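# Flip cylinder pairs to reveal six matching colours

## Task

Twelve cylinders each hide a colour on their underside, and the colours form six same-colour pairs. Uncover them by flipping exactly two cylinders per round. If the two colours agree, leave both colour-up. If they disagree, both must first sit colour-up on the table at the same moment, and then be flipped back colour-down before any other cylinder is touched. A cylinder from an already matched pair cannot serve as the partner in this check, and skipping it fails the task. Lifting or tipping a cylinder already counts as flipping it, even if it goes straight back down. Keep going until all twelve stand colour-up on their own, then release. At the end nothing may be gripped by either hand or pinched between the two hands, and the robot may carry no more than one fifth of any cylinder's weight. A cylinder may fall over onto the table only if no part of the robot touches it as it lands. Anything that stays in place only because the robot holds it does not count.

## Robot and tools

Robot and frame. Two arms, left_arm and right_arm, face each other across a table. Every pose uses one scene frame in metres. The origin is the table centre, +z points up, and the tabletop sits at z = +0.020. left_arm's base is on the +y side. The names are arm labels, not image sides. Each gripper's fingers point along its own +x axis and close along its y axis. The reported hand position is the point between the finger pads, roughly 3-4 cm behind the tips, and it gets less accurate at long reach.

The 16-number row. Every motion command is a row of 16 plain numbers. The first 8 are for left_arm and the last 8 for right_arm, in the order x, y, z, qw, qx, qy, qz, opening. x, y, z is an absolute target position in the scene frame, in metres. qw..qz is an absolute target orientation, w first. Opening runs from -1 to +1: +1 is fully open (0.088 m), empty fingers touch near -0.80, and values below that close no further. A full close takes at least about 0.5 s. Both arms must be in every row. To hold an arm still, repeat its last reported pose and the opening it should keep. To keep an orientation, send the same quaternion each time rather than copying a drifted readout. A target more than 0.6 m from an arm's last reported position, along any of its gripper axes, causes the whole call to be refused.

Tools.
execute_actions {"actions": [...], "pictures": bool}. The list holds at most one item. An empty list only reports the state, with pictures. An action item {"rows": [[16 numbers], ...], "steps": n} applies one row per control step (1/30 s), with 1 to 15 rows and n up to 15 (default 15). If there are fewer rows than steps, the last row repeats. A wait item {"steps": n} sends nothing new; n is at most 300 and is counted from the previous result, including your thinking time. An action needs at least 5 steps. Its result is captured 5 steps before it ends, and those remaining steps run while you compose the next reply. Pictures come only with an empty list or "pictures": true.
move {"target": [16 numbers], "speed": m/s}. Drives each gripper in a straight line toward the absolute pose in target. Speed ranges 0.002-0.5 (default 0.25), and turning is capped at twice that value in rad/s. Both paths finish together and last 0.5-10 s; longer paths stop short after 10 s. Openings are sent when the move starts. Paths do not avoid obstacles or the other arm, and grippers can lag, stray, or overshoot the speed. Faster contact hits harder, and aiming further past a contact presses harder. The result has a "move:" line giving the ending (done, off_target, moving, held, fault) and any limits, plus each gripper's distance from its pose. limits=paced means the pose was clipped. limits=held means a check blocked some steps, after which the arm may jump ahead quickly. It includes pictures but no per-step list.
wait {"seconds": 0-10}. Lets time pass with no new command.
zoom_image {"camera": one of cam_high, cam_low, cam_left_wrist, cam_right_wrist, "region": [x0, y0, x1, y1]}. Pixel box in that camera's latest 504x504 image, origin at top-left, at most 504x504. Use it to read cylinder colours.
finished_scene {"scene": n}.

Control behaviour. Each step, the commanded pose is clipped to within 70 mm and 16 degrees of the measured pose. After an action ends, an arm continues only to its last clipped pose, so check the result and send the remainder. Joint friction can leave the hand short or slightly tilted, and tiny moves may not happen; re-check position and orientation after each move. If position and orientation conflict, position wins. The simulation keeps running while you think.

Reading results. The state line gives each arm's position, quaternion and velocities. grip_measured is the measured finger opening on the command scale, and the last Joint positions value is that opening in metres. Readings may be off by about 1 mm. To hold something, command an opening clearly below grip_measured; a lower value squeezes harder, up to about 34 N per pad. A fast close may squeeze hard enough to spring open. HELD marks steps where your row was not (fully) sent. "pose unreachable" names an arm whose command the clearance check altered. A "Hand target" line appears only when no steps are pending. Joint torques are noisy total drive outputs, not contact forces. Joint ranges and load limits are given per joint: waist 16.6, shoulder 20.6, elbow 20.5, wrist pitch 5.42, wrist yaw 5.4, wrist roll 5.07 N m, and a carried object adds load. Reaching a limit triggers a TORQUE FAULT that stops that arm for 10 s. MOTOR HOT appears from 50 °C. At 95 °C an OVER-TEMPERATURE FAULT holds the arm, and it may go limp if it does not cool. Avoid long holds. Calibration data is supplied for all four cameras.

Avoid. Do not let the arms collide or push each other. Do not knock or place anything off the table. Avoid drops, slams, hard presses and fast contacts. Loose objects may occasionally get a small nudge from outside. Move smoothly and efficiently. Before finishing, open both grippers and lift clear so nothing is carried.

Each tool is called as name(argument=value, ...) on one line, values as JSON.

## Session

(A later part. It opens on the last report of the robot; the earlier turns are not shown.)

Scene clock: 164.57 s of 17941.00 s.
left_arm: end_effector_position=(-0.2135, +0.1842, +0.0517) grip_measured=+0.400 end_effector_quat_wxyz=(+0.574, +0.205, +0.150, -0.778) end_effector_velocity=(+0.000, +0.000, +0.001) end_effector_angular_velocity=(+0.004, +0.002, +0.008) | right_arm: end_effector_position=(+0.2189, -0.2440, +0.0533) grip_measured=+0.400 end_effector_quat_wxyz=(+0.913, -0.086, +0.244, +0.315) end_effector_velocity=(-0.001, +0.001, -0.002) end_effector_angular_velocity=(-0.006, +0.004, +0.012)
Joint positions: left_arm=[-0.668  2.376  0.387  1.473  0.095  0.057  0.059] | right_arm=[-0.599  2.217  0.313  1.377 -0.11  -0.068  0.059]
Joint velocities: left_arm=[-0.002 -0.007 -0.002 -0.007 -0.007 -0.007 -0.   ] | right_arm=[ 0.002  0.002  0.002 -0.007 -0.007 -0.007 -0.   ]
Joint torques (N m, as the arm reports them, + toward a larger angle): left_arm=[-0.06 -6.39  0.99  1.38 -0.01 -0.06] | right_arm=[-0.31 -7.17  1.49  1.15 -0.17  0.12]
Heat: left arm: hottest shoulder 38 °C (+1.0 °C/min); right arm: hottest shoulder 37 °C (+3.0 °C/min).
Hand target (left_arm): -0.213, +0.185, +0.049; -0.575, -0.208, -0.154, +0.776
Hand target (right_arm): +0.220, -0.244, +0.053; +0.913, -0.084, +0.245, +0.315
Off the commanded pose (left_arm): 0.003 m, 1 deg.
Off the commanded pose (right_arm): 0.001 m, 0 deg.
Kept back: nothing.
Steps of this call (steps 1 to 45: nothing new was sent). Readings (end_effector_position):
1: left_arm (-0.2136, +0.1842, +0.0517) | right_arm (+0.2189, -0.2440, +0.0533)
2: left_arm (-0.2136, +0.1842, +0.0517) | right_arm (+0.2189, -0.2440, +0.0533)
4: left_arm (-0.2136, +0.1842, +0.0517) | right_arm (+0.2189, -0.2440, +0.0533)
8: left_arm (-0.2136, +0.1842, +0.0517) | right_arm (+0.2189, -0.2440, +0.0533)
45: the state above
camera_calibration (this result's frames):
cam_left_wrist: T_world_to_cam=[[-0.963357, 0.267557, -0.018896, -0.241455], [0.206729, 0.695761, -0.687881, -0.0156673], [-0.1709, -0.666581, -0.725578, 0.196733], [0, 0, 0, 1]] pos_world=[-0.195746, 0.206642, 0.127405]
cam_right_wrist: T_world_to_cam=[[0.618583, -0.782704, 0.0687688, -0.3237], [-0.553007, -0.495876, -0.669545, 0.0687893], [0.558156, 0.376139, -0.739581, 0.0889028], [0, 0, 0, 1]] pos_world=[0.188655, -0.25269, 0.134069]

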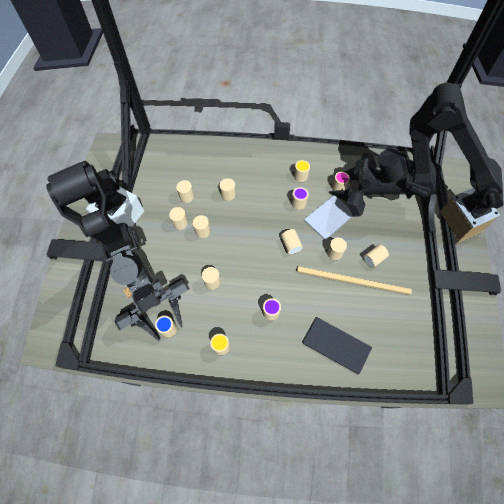

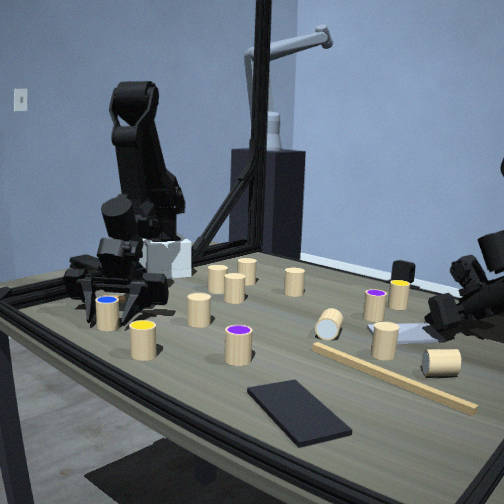

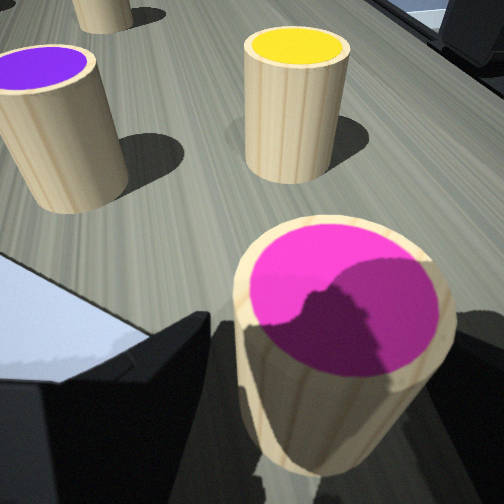

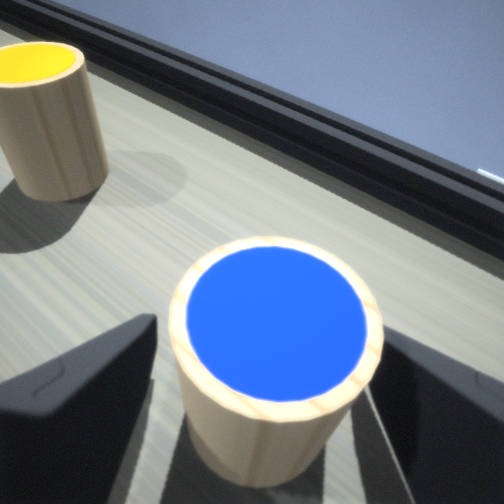

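move(target=[-0.213,0.185,0.049,0.575,0.208,0.154,-0.777,-0.3,0.22,-0.244,0.051,0.914,-0.084,0.245,0.315,-0.3])

move(target=[-0.213,0.187,0.11,0.48,0.5,0.37,-0.63,-0.3,0.222,-0.242,0.11,0.75,-0.198,0.576,0.259,-0.3], speed=0.35)

move(target=[-0.215,0.193,0.1,0.297,0.696,0.515,-0.402,-0.3,0.229,-0.237,0.1,0.473,-0.282,0.819,0.163,-0.3], speed=0.35)

move(target=[-0.215,0.193,0.054,0.297,0.696,0.515,-0.402,-0.3,0.229,-0.237,0.052,0.473,-0.282,0.819,0.163,-0.3], speed=0.07)

move(target=[-0.215,0.193,0.054,0.297,0.696,0.515,-0.402,0.5,0.229,-0.237,0.052,0.473,-0.282,0.819,0.163,0.5])

move(target=[-0.213,0.195,0.12,0.48,0.5,0.37,-0.63,0.5,0.222,-0.242,0.12,0.75,-0.198,0.576,0.259,0.5], speed=0.35)

move(target=[-0.212,0.199,0.09,0.575,0.208,0.154,-0.777,0.5,0.217,-0.247,0.09,0.914,-0.084,0.245,0.315,0.5], speed=0.35)

move(target=[-0.212,0.199,0.047,0.575,0.208,0.154,-0.777,0.5,0.217,-0.247,0.046,0.914,-0.084,0.245,0.315,0.5], speed=0.1)

Scene clock: 166.00 s of 17941.00 s.
left_arm: end_effector_position=(-0.2133, +0.1843, +0.0515) grip_measured=+0.016 end_effector_quat_wxyz=(+0.575, +0.206, +0.150, -0.778) end_effector_velocity=(+0.000, +0.000, +0.001) end_effector_angular_velocity=(+0.004, +0.002, +0.008) | right_arm: end_effector_position=(+0.2193, -0.2437, +0.0532) grip_measured=+0.021 end_effector_quat_wxyz=(+0.913, -0.086, +0.243, +0.315) end_effector_velocity=(-0.002, -0.001, -0.003) end_effector_angular_velocity=(-0.018, +0.001, +0.015)
Joint positions: left_arm=[-0.668  2.376  0.387  1.472  0.094  0.057  0.04 ] | right_arm=[-0.599  2.221  0.315  1.383 -0.111 -0.068  0.04 ]
Joint velocities: left_arm=[-0.002 -0.007 -0.002 -0.007 -0.007 -0.007  0.   ] | right_arm=[-0.002  0.002 -0.002 -0.007 -0.007 -0.022  0.   ]
Joint torques (N m, as the arm reports them, + toward a larger angle): left_arm=[ 0.11 -6.41  1.04  1.39  0.03 -0.06] | right_arm=[-0.32 -6.03  1.59  1.49 -0.16  0.1 ]
Heat: left arm: hottest shoulder 38 °C (+1.0 °C/min); right arm: hottest shoulder 36 °C (+2.0 °C/min).
Hand target (left_arm): -0.213, +0.185, +0.049; -0.575, -0.208, -0.154, +0.777
Hand target (right_arm): +0.220, -0.244, +0.051; +0.913, -0.084, +0.245, +0.315
Off the commanded pose (left_arm): 0.003 m, 0 deg.
Off the commanded pose (right_arm): 0.002 m, 0 deg.
Kept back: nothing.
move: done
camera_calibration (this result's frames):
cam_left_wrist: T_world_to_cam=[[-0.963608, 0.266618, -0.0193666, -0.241153], [0.206566, 0.696666, -0.687013, -0.016159], [-0.169678, -0.666011, -0.726387, 0.19685], [0, 0, 0, 1]] pos_world=[-0.195638, 0.206657, 0.127217]
cam_right_wrist: T_world_to_cam=[[0.618667, -0.782619, 0.0689831, -0.323722], [-0.551149, -0.494903, -0.671793, 0.069121], [0.559898, 0.377596, -0.73752, 0.0883802], [0, 0, 0, 1]] pos_world=[0.188888, -0.252515, 0.133949]

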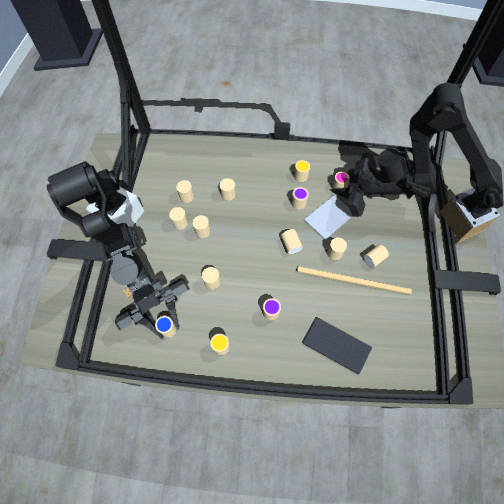

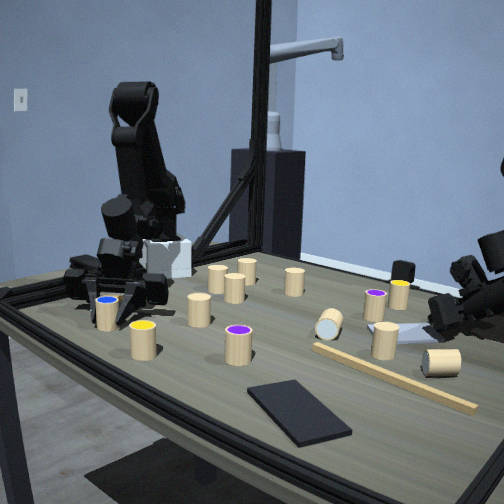

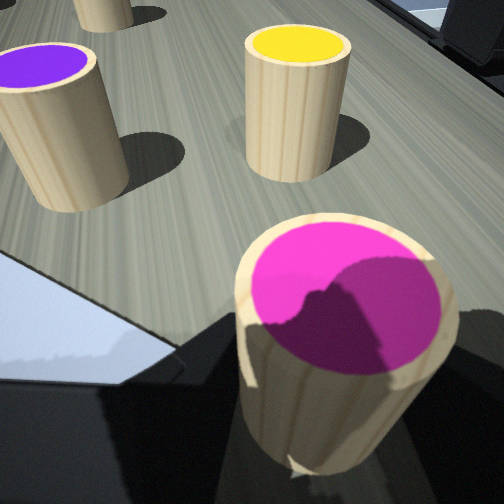

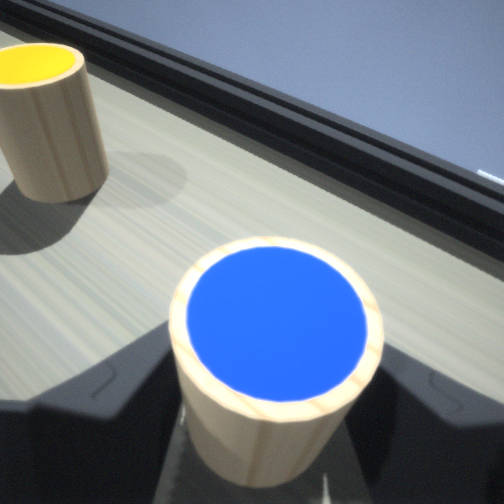

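Scene clock: 167.80 s of 17941.00 s.
left_arm: end_effector_position=(-0.2124, +0.1881, +0.1107) grip_measured=+0.016 end_effector_quat_wxyz=(+0.478, +0.493, +0.369, -0.627) end_effector_velocity=(+0.000, -0.000, +0.003) end_effector_angular_velocity=(+0.006, -0.007, +0.006) | right_arm: end_effector_position=(+0.2214, -0.2432, +0.1102) grip_measured=+0.021 end_effector_quat_wxyz=(+0.751, -0.194, +0.575, +0.261) end_effector_velocity=(-0.002, -0.001, -0.000) end_effector_angular_velocity=(-0.005, +0.017, +0.007)
Joint positions: left_arm=[-0.706  1.873  0.975 -0.429  0.003  0.049  0.04 ] | right_arm=[-0.567  1.796  0.969 -0.478 -0.033 -0.088  0.04 ]
Joint velocities: left_arm=[-0.002 -0.002  0.012 -0.022 -0.007 -0.007 -0.   ] | right_arm=[-0.002  0.002  0.007 -0.022 -0.007 -0.007  0.   ]
Joint torques (N m, as the arm reports them, + toward a larger angle): left_arm=[-0.25 -6.82  5.59  0.59 -0.1  -0.08] | right_arm=[ 0.27 -7.28  6.85  0.32  0.01 -0.21]
Heat: left arm: hottest shoulder 38 °C (+1.0 °C/min); right arm: hottest shoulder 36 °C (+2.0 °C/min).
Hand target (left_arm): -0.213, +0.186, +0.110; -0.477, -0.495, -0.370, +0.625
Hand target (right_arm): +0.223, -0.242, +0.109; +0.749, -0.198, +0.576, +0.262
Off the commanded pose (left_arm): 0.001 m, 0 deg.
Off the commanded pose (right_arm): 0.001 m, 1 deg.
Kept back: nothing.
move: done
camera_calibration (this result's frames):
cam_left_wrist: T_world_to_cam=[[-0.963587, 0.264255, -0.0408546, -0.237241], [0.261966, 0.963572, 0.0538813, -0.0987643], [0.0536047, 0.0412168, -0.997711, 0.187054], [0, 0, 0, 1]] pos_world=[-0.212757, 0.150149, 0.182255]
cam_right_wrist: T_world_to_cam=[[0.65169, -0.757626, 0.0360907, -0.326173], [-0.758418, -0.65026, 0.0443175, 0.038029], [-0.0101077, -0.0562531, -0.998365, 0.178487], [0, 0, 0, 1]] pos_world=[0.24321, -0.212348, 0.188281]

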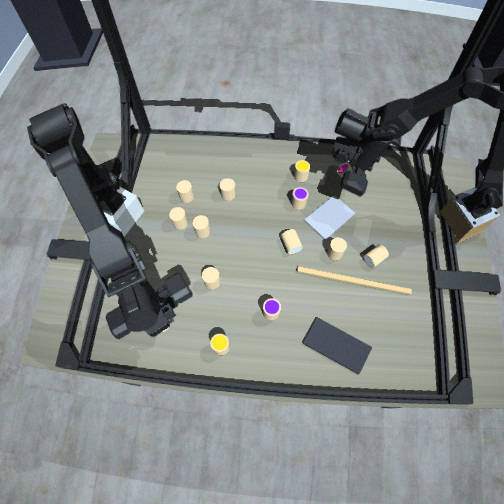

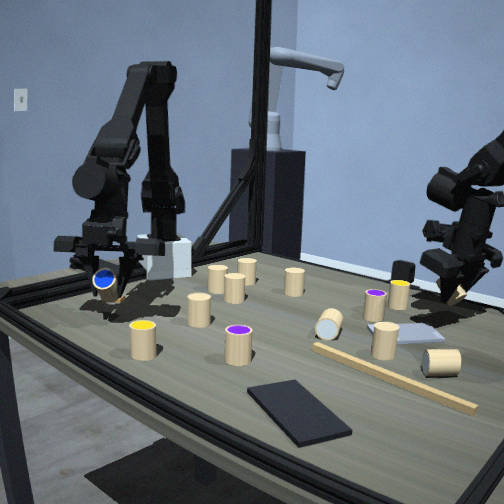

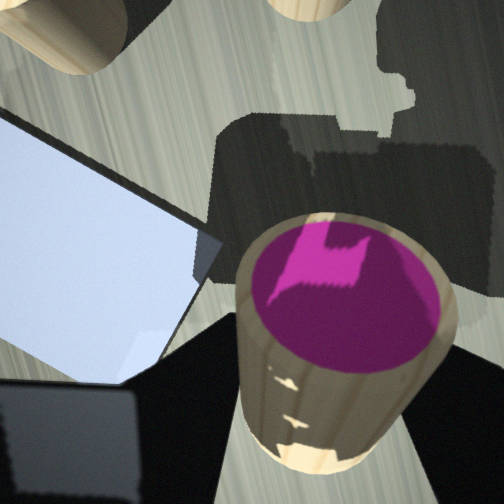

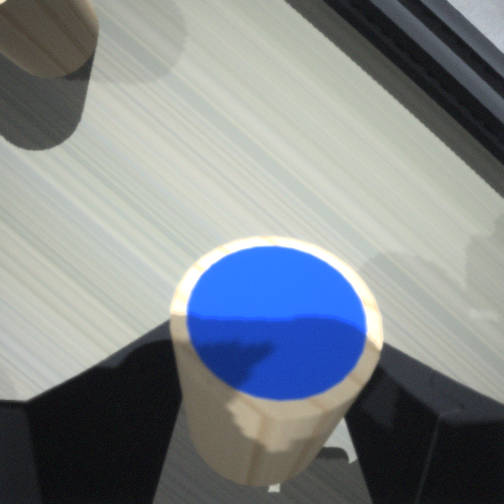

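Scene clock: 169.50 s of 17941.00 s.
left_arm: end_effector_position=(-0.2143, +0.1938, +0.1020) grip_measured=+0.016 end_effector_quat_wxyz=(+0.301, +0.692, +0.516, -0.406) end_effector_velocity=(+0.002, +0.001, +0.004) end_effector_angular_velocity=(+0.019, -0.015, +0.005) | right_arm: end_effector_position=(+0.2297, -0.2372, +0.1042) grip_measured=+0.021 end_effector_quat_wxyz=(+0.477, -0.279, +0.816, +0.170) end_effector_velocity=(-0.001, -0.000, +0.005) end_effector_angular_velocity=(-0.001, +0.020, +0.000)
Joint positions: left_arm=[-0.725  2.442  1.785 -1.425 -0.019  0.04   0.04 ] | right_arm=[-0.541  2.447  1.895 -1.528  0.025 -0.068  0.04 ]
Joint velocities: left_arm=[ 0.002  0.007  0.022 -0.037 -0.007 -0.007 -0.   ] | right_arm=[-0.002  0.007  0.027 -0.037 -0.007 -0.007 -0.   ]
Joint torques (N m, as the arm reports them, + toward a larger angle): left_arm=[-0.31 -9.61  5.01 -0.64 -0.15 -0.04] | right_arm=[  0.27 -10.59   5.78  -0.92   0.04   0.18]
Heat: left arm: hottest shoulder 38 °C (+1.0 °C/min); right arm: hottest shoulder 36 °C (+2.0 °C/min).
Hand target (left_arm): -0.215, +0.194, +0.098; +0.299, +0.695, +0.517, -0.401
Hand target (right_arm): +0.229, -0.237, +0.101; +0.472, -0.281, +0.819, +0.166
Off the commanded pose (left_arm): 0.002 m, 1 deg.
Off the commanded pose (right_arm): 0.004 m, 1 deg.
Kept back: nothing.
move: done
camera_calibration (this result's frames):
cam_left_wrist: T_world_to_cam=[[-0.952844, 0.302337, -0.0260866, -0.247541], [0.190464, 0.662753, 0.724212, -0.128673], [0.236245, 0.685092, -0.689084, 0.0610545], [0, 0, 0, 1]] pos_world=[-0.225784, 0.118291, 0.128801]
cam_right_wrist: T_world_to_cam=[[0.667383, -0.744597, -0.0132314, -0.322255], [-0.501374, -0.462377, 0.731322, -0.0376332], [-0.550658, -0.481438, -0.681904, 0.163241], [0, 0, 0, 1]] pos_world=[0.286089, -0.17876, 0.134573]

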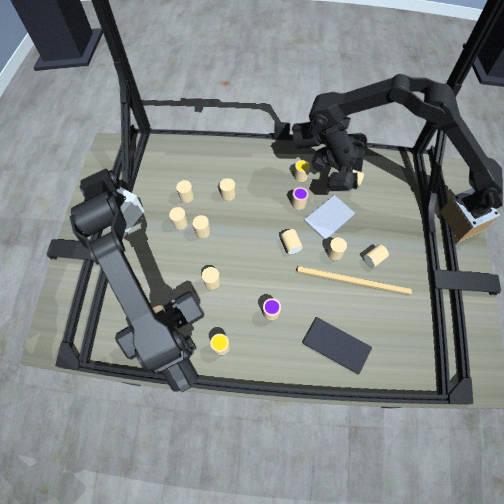

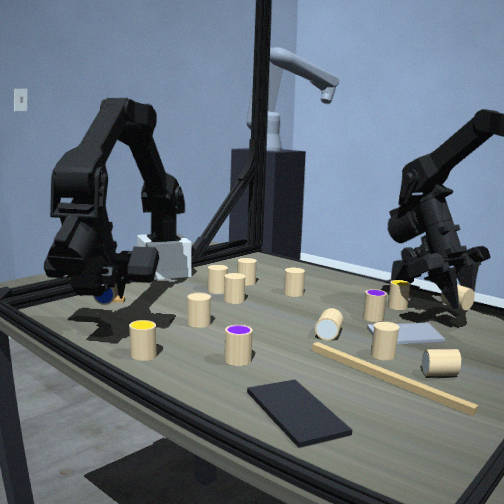

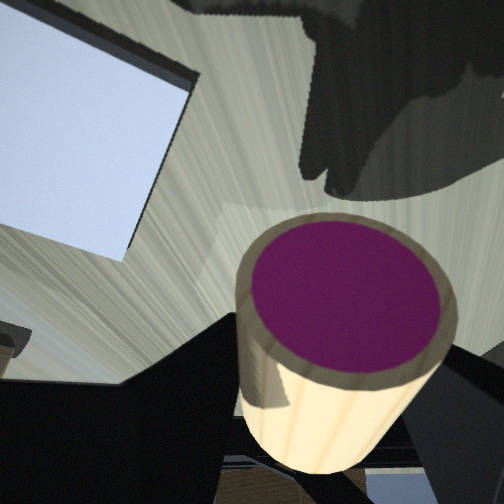

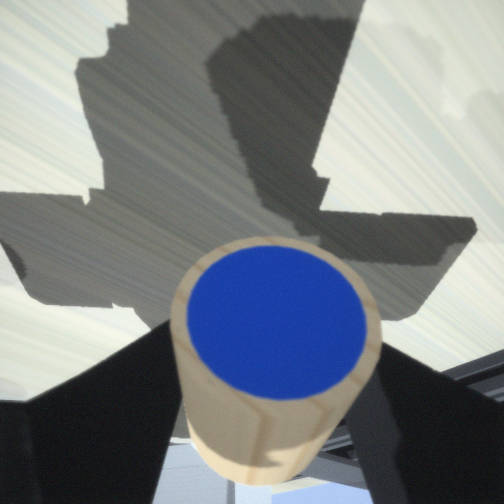

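Scene clock: 170.63 s of 17941.00 s.
left_arm: end_effector_position=(-0.2156, +0.1886, +0.0608) grip_measured=+0.016 end_effector_quat_wxyz=(+0.303, +0.690, +0.514, -0.409) end_effector_velocity=(+0.001, +0.004, +0.003) end_effector_angular_velocity=(+0.019, -0.015, +0.000) | right_arm: end_effector_position=(+0.2317, -0.2360, +0.0588) grip_measured=+0.021 end_effector_quat_wxyz=(+0.479, -0.280, +0.815, +0.167) end_effector_velocity=(-0.001, -0.002, +0.001) end_effector_angular_velocity=(-0.002, +0.007, -0.017)
Joint positions: left_arm=[-0.726  2.532  1.779 -1.32  -0.02   0.04   0.04 ] | right_arm=[-0.539  2.525  1.852 -1.403  0.03  -0.062  0.04 ]
Joint velocities: left_arm=[-0.002 -0.002 -0.002 -0.022 -0.007 -0.007  0.   ] | right_arm=[-0.007 -0.002 -0.002 -0.007 -0.007  0.007 -0.   ]
Joint torques (N m, as the arm reports them, + toward a larger angle): left_arm=[-0.39 -9.77  3.33 -0.31 -0.18  0.03] | right_arm=[  0.28 -10.76   3.53  -0.44   0.04   0.18]
Heat: left arm: hottest shoulder 38 °C (+1.0 °C/min); right arm: hottest shoulder 37 °C (+2.0 °C/min).
Hand target (left_arm): -0.215, +0.193, +0.054; +0.297, +0.696, +0.515, -0.402
Hand target (right_arm): +0.229, -0.237, +0.052; +0.473, -0.282, +0.819, +0.163
Off the commanded pose (left_arm): 0.008 m, 1 deg.
Off the commanded pose (right_arm): 0.007 m, 1 deg.
Kept back: nothing.
move: done
camera_calibration (this result's frames):
cam_left_wrist: T_world_to_cam=[[-0.952659, 0.302812, -0.0273123, -0.248284], [0.192107, 0.669129, 0.717887, -0.0956729], [0.23566, 0.678655, -0.695624, 0.038022], [0, 0, 0, 1]] pos_world=[-0.22711, 0.113397, 0.0883502]
cam_right_wrist: T_world_to_cam=[[0.666632, -0.745359, -0.00644087, -0.323658], [-0.50707, -0.459811, 0.729009, -0.000796296], [-0.546335, -0.482715, -0.684474, 0.132761], [0, 0, 0, 1]] pos_world=[0.287889, -0.177522, 0.0893671]

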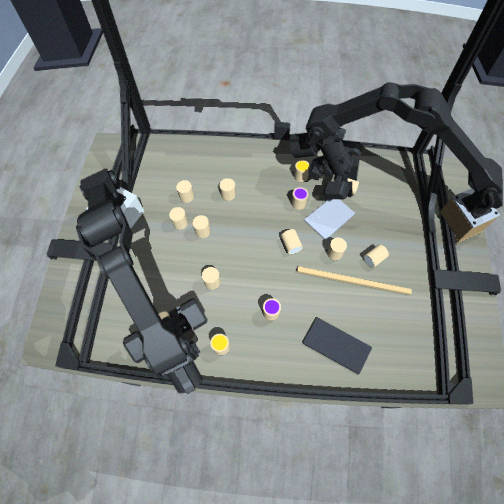

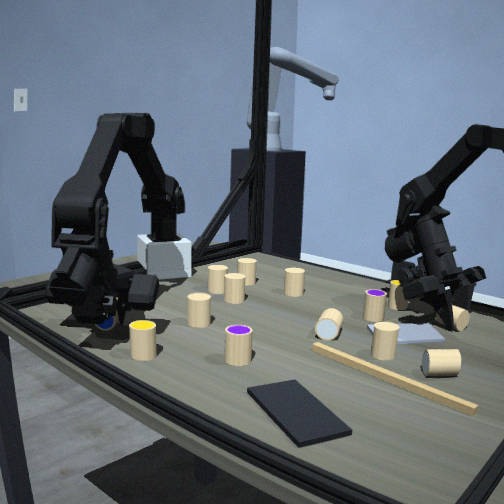

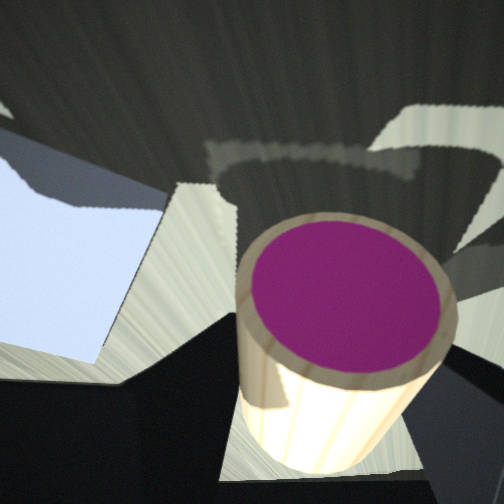

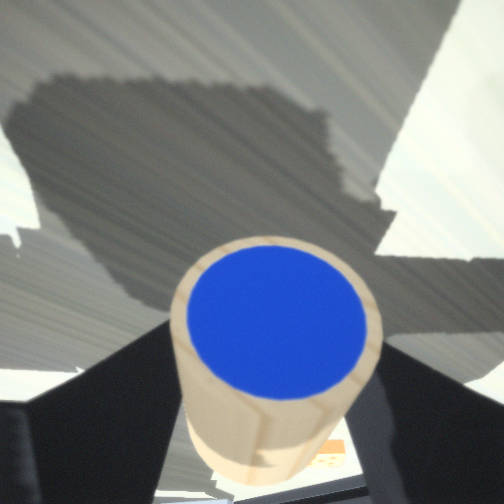

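Scene clock: 171.33 s of 17941.00 s.
left_arm: end_effector_position=(-0.2156, +0.1886, +0.0608) grip_measured=+0.498 end_effector_quat_wxyz=(+0.303, +0.690, +0.514, -0.409) end_effector_velocity=(+0.002, -0.000, -0.001) end_effector_angular_velocity=(-0.010, -0.028, +0.006) | right_arm: end_effector_position=(+0.2316, -0.2359, +0.0586) grip_measured=+0.498 end_effector_quat_wxyz=(+0.479, -0.280, +0.815, +0.167) end_effector_velocity=(-0.004, +0.002, -0.000) end_effector_angular_velocity=(+0.012, +0.023, -0.002)
Joint positions: left_arm=[-0.726  2.532  1.779 -1.32  -0.02   0.04   0.063] | right_arm=[-0.539  2.526  1.852 -1.402  0.03  -0.062  0.063]
Joint velocities: left_arm=[-0.002 -0.002 -0.007  0.007 -0.022 -0.022  0.001] | right_arm=[ 0.002  0.002 -0.002 -0.007 -0.022 -0.007  0.001]
Joint torques (N m, as the arm reports them, + toward a larger angle): left_arm=[-0.1  -9.73  3.49 -0.35 -0.13  0.07] | right_arm=[  0.27 -10.58   3.95  -0.5    0.04   0.17]
Heat: left arm: hottest shoulder 38 °C (+1.0 °C/min); right arm: hottest shoulder 37 °C (+2.0 °C/min).
Hand target (left_arm): -0.215, +0.193, +0.054; +0.297, +0.696, +0.515, -0.402
Hand target (right_arm): +0.229, -0.237, +0.052; +0.473, -0.282, +0.819, +0.163
Off the commanded pose (left_arm): 0.008 m, 1 deg.
Off the commanded pose (right_arm): 0.007 m, 1 deg.
Kept back: nothing.
move: done
camera_calibration (this result's frames):
cam_left_wrist: T_world_to_cam=[[-0.952662, 0.302801, -0.0273357, -0.248277], [0.192174, 0.669394, 0.717622, -0.095613], [0.235595, 0.678397, -0.695897, 0.0380975], [0, 0, 0, 1]] pos_world=[-0.227126, 0.113336, 0.088339]
cam_right_wrist: T_world_to_cam=[[0.666669, -0.745328, -0.00625648, -0.323538], [-0.50713, -0.459729, 0.729019, -0.000613511], [-0.546235, -0.482841, -0.684465, 0.132618], [0, 0, 0, 1]] pos_world=[0.287822, -0.17739, 0.0891954]

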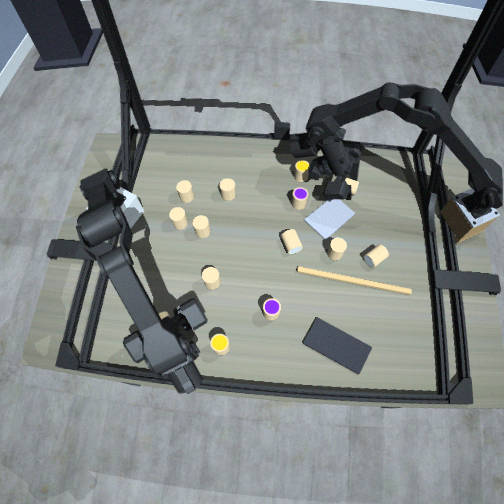

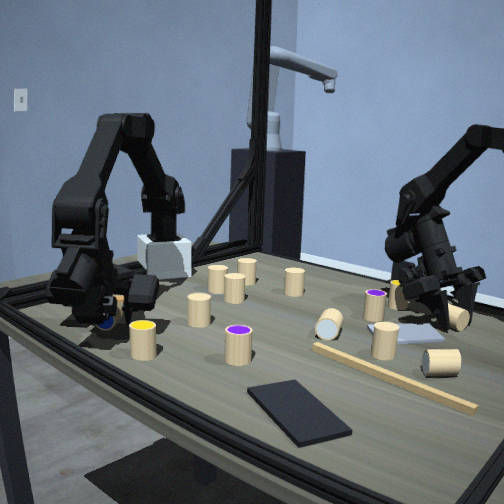

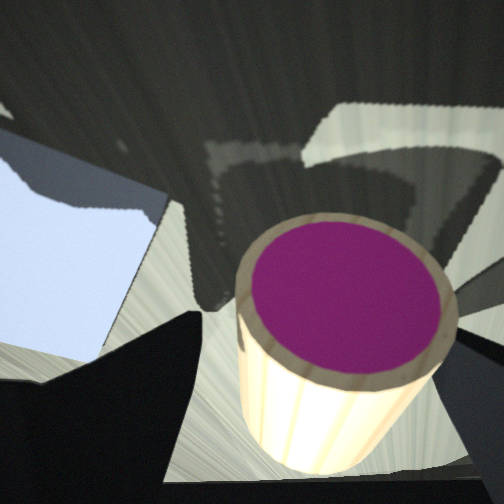

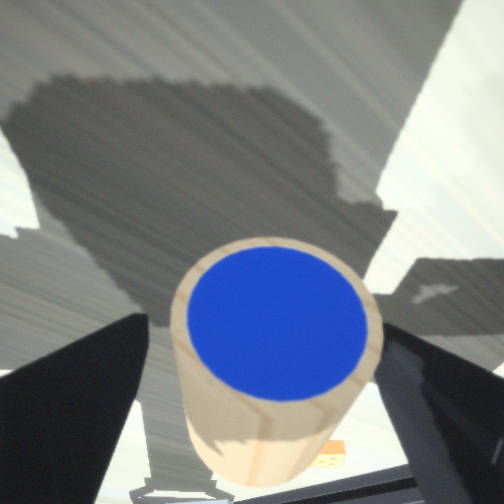

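Scene clock: 173.00 s of 17941.00 s.
left_arm: end_effector_position=(-0.2143, +0.1920, +0.1210) grip_measured=+0.500 end_effector_quat_wxyz=(+0.475, +0.499, +0.367, -0.625) end_effector_velocity=(-0.001, +0.003, +0.002) end_effector_angular_velocity=(-0.008, -0.004, +0.002) | right_arm: end_effector_position=(+0.2232, -0.2404, +0.1182) grip_measured=+0.500 end_effector_quat_wxyz=(+0.749, -0.200, +0.578, +0.255) end_effector_velocity=(+0.001, +0.001, +0.000) end_effector_angular_velocity=(+0.014, -0.012, +0.006)
Joint positions: left_arm=[-0.717  1.842  0.986 -0.479 -0.003  0.048  0.063] | right_arm=[-0.555  1.795  1.009 -0.529 -0.015 -0.079  0.064]
Joint velocities: left_arm=[-0.007 -0.017 -0.017  0.007 -0.007 -0.007  0.   ] | right_arm=[-0.002 -0.007 -0.012  0.022 -0.007 -0.007 -0.   ]
Joint torques (N m, as the arm reports them, + toward a larger angle): left_arm=[ 0.22 -9.55  4.01  0.88  0.14  0.09] | right_arm=[ -0.35 -10.12   4.3    0.67  -0.15  -0.22]
Heat: left arm: hottest shoulder 38 °C (+1.0 °C/min); right arm: hottest shoulder 37 °C (+2.0 °C/min).
Hand target (left_arm): -0.213, +0.194, +0.122; -0.475, -0.497, -0.367, +0.627
Hand target (right_arm): +0.222, -0.242, +0.119; +0.750, -0.200, +0.575, +0.257
Off the commanded pose (left_arm): 0.003 m, 0 deg.
Off the commanded pose (right_arm): 0.003 m, 1 deg.
Kept back: nothing.
move: done
camera_calibration (this result's frames):
cam_left_wrist: T_world_to_cam=[[-0.961093, 0.272276, -0.0465398, -0.240014], [0.269238, 0.961045, 0.0624763, -0.101641], [0.0617377, 0.0475153, -0.996961, 0.197637], [0, 0, 0, 1]] pos_world=[-0.215512, 0.153641, 0.192216]
cam_right_wrist: T_world_to_cam=[[0.650288, -0.758101, 0.0490657, -0.326877], [-0.759601, -0.647882, 0.0570508, 0.0401551], [-0.0114614, -0.0743698, -0.997165, 0.182442], [0, 0, 0, 1]] pos_world=[0.245157, -0.208222, 0.195672]

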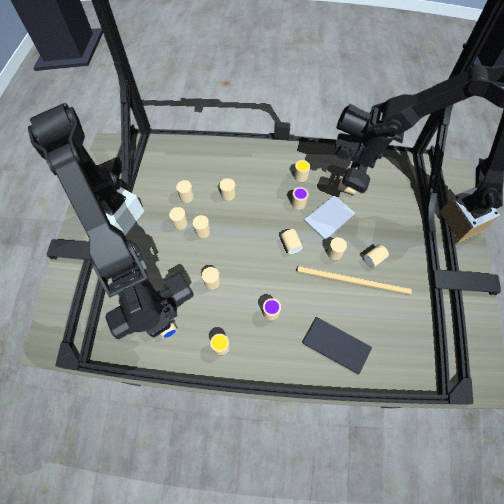

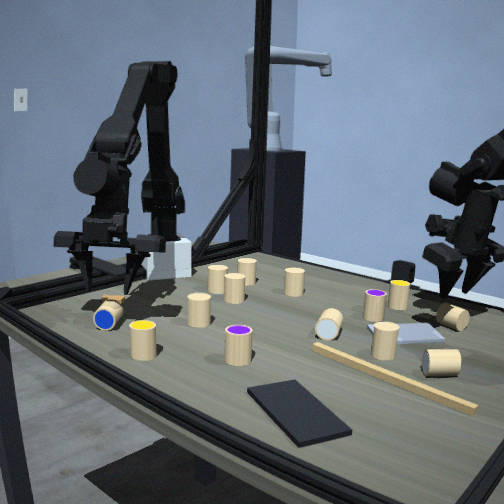

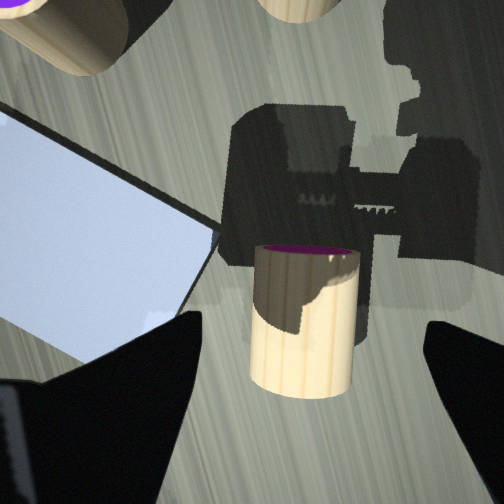

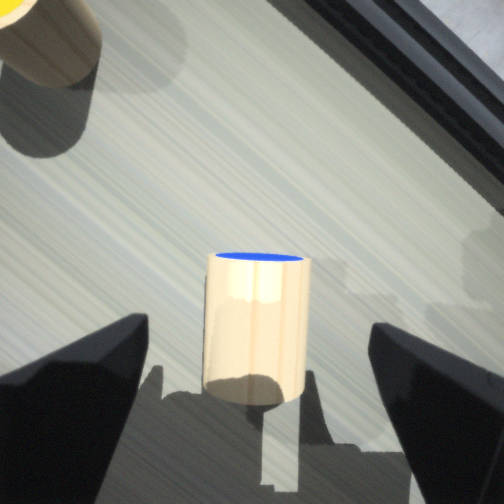

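Scene clock: 174.83 s of 17941.00 s.
left_arm: end_effector_position=(-0.2129, +0.1965, +0.0952) grip_measured=+0.500 end_effector_quat_wxyz=(+0.574, +0.206, +0.146, -0.779) end_effector_velocity=(+0.001, +0.001, -0.002) end_effector_angular_velocity=(-0.006, +0.004, +0.008) | right_arm: end_effector_position=(+0.2189, -0.2452, +0.0947) grip_measured=+0.500 end_effector_quat_wxyz=(+0.915, -0.087, +0.238, +0.313) end_effector_velocity=(+0.001, +0.001, +0.001) end_effector_angular_velocity=(+0.007, -0.017, +0.008)
Joint positions: left_arm=[-0.676  2.087  0.287  1.288  0.089  0.06   0.064] | right_arm=[-0.599  1.925  0.281  1.128 -0.104 -0.071  0.064]
Joint velocities: left_arm=[-0.002  0.022 -0.007  0.037 -0.007 -0.007 -0.   ] | right_arm=[-0.002  0.017 -0.002  0.037 -0.007 -0.007  0.   ]
Joint torques (N m, as the arm reports them, + toward a larger angle): left_arm=[ 0.31 -5.05  1.22  1.72  0.15 -0.03] | right_arm=[-0.32 -5.45  1.76  1.49 -0.17  0.2 ]
Heat: left arm: hottest shoulder 38 °C (+1.0 °C/min); right arm: hottest shoulder 37 °C (+2.0 °C/min).
Hand target (left_arm): -0.212, +0.200, +0.091; -0.573, -0.209, -0.152, +0.778
Hand target (right_arm): +0.217, -0.247, +0.091; +0.914, -0.085, +0.245, +0.312
Off the commanded pose (left_arm): 0.006 m, 1 deg.
Off the commanded pose (right_arm): 0.005 m, 1 deg.
Kept back: nothing.
move: done
camera_calibration (this result's frames):
cam_left_wrist: T_world_to_cam=[[-0.962169, 0.271284, -0.0252166, -0.243201], [0.212952, 0.69108, -0.690696, 0.00808313], [-0.169948, -0.669936, -0.722706, 0.237128], [0, 0, 0, 1]] pos_world=[-0.195423, 0.219251, 0.170824]
cam_right_wrist: T_world_to_cam=[[0.614221, -0.785502, 0.0756235, -0.327883], [-0.546306, -0.492413, -0.677554, 0.0960879], [0.569458, 0.374854, -0.731575, 0.116436], [0, 0, 0, 1]] pos_world=[0.187581, -0.253885, 0.175082]

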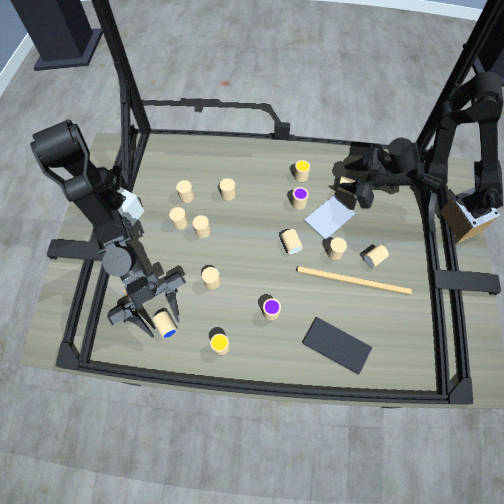

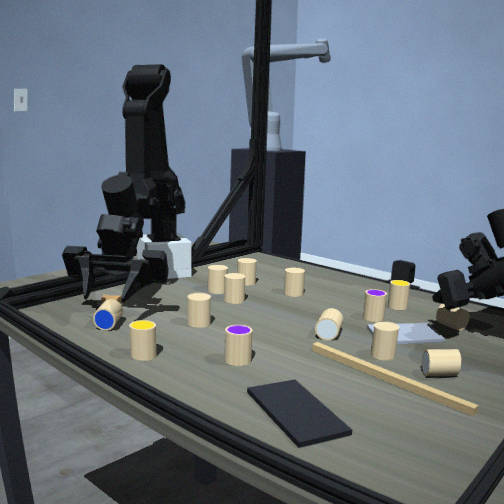

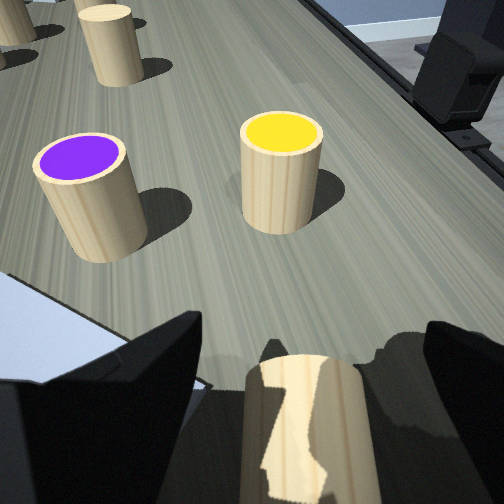

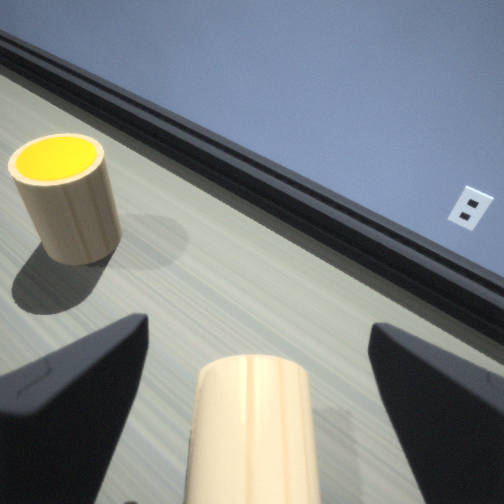

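Scene clock: 175.73 s of 17941.00 s.
left_arm: end_effector_position=(-0.2124, +0.1989, +0.0500) grip_measured=+0.500 end_effector_quat_wxyz=(+0.574, +0.207, +0.151, -0.778) end_effector_velocity=(+0.002, -0.001, -0.004) end_effector_angular_velocity=(-0.006, -0.016, +0.013) | right_arm: end_effector_position=(+0.2163, -0.2467, +0.0490) grip_measured=+0.500 end_effector_quat_wxyz=(+0.913, -0.086, +0.243, +0.315) end_effector_velocity=(+0.001, -0.001, -0.005) end_effector_angular_velocity=(-0.003, +0.000, +0.003)
Joint positions: left_arm=[-0.676  2.403  0.336  1.547  0.089  0.054  0.064] | right_arm=[-0.604  2.254  0.304  1.425 -0.115 -0.071  0.064]
Joint velocities: left_arm=[-0.002  0.027  0.007  0.022 -0.022  0.007 -0.   ] | right_arm=[-0.007  0.032  0.007  0.022 -0.007 -0.007 -0.   ]
Joint torques (N m, as the arm reports them, + toward a larger angle): left_arm=[ 0.04 -5.35  0.92  1.84 -0.11 -0.08] | right_arm=[-0.32 -5.96  1.27  1.48 -0.17  0.1 ]
Heat: left arm: hottest shoulder 38 °C (+1.0 °C/min); right arm: hottest shoulder 37 °C (+2.0 °C/min).
Hand target (left_arm): -0.212, +0.199, +0.047; -0.575, -0.208, -0.154, +0.776
Hand target (right_arm): +0.217, -0.247, +0.047; +0.913, -0.084, +0.245, +0.315
Off the commanded pose (left_arm): 0.003 m, 0 deg.
Off the commanded pose (right_arm): 0.003 m, 0 deg.
Kept back: nothing.
move: done
camera_calibration (this result's frames):
cam_left_wrist: T_world_to_cam=[[-0.963116, 0.268416, -0.0189872, -0.244473], [0.208049, 0.698043, -0.685165, -0.0275686], [-0.170656, -0.663844, -0.72814, 0.205084], [0, 0, 0, 1]] pos_world=[-0.194722, 0.221008, 0.125799]
cam_right_wrist: T_world_to_cam=[[0.618689, -0.78259, 0.0691137, -0.323934], [-0.551349, -0.495174, -0.671429, 0.0631035], [0.559677, 0.3773, -0.737839, 0.0881279], [0, 0, 0, 1]] pos_world=[0.185883, -0.255511, 0.129782]

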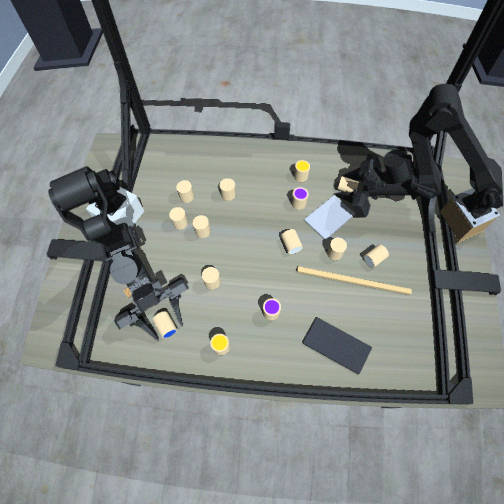

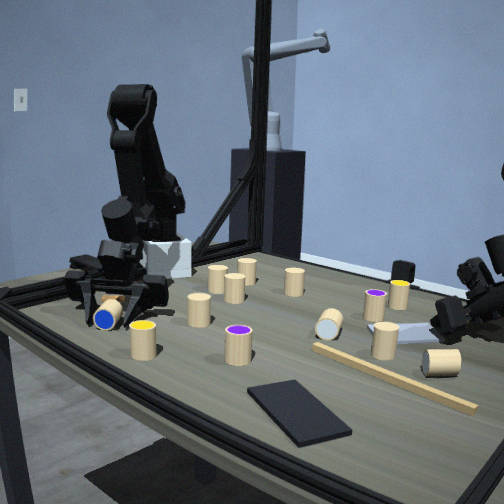

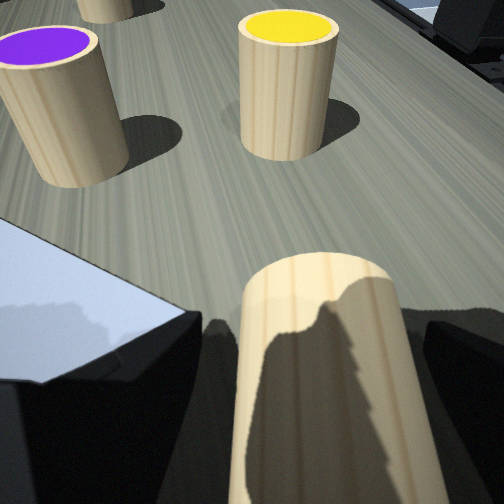

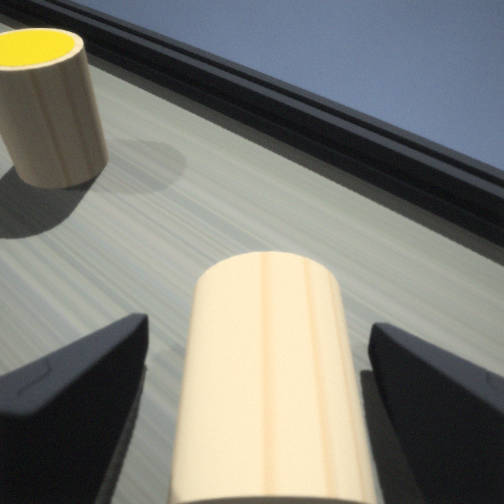

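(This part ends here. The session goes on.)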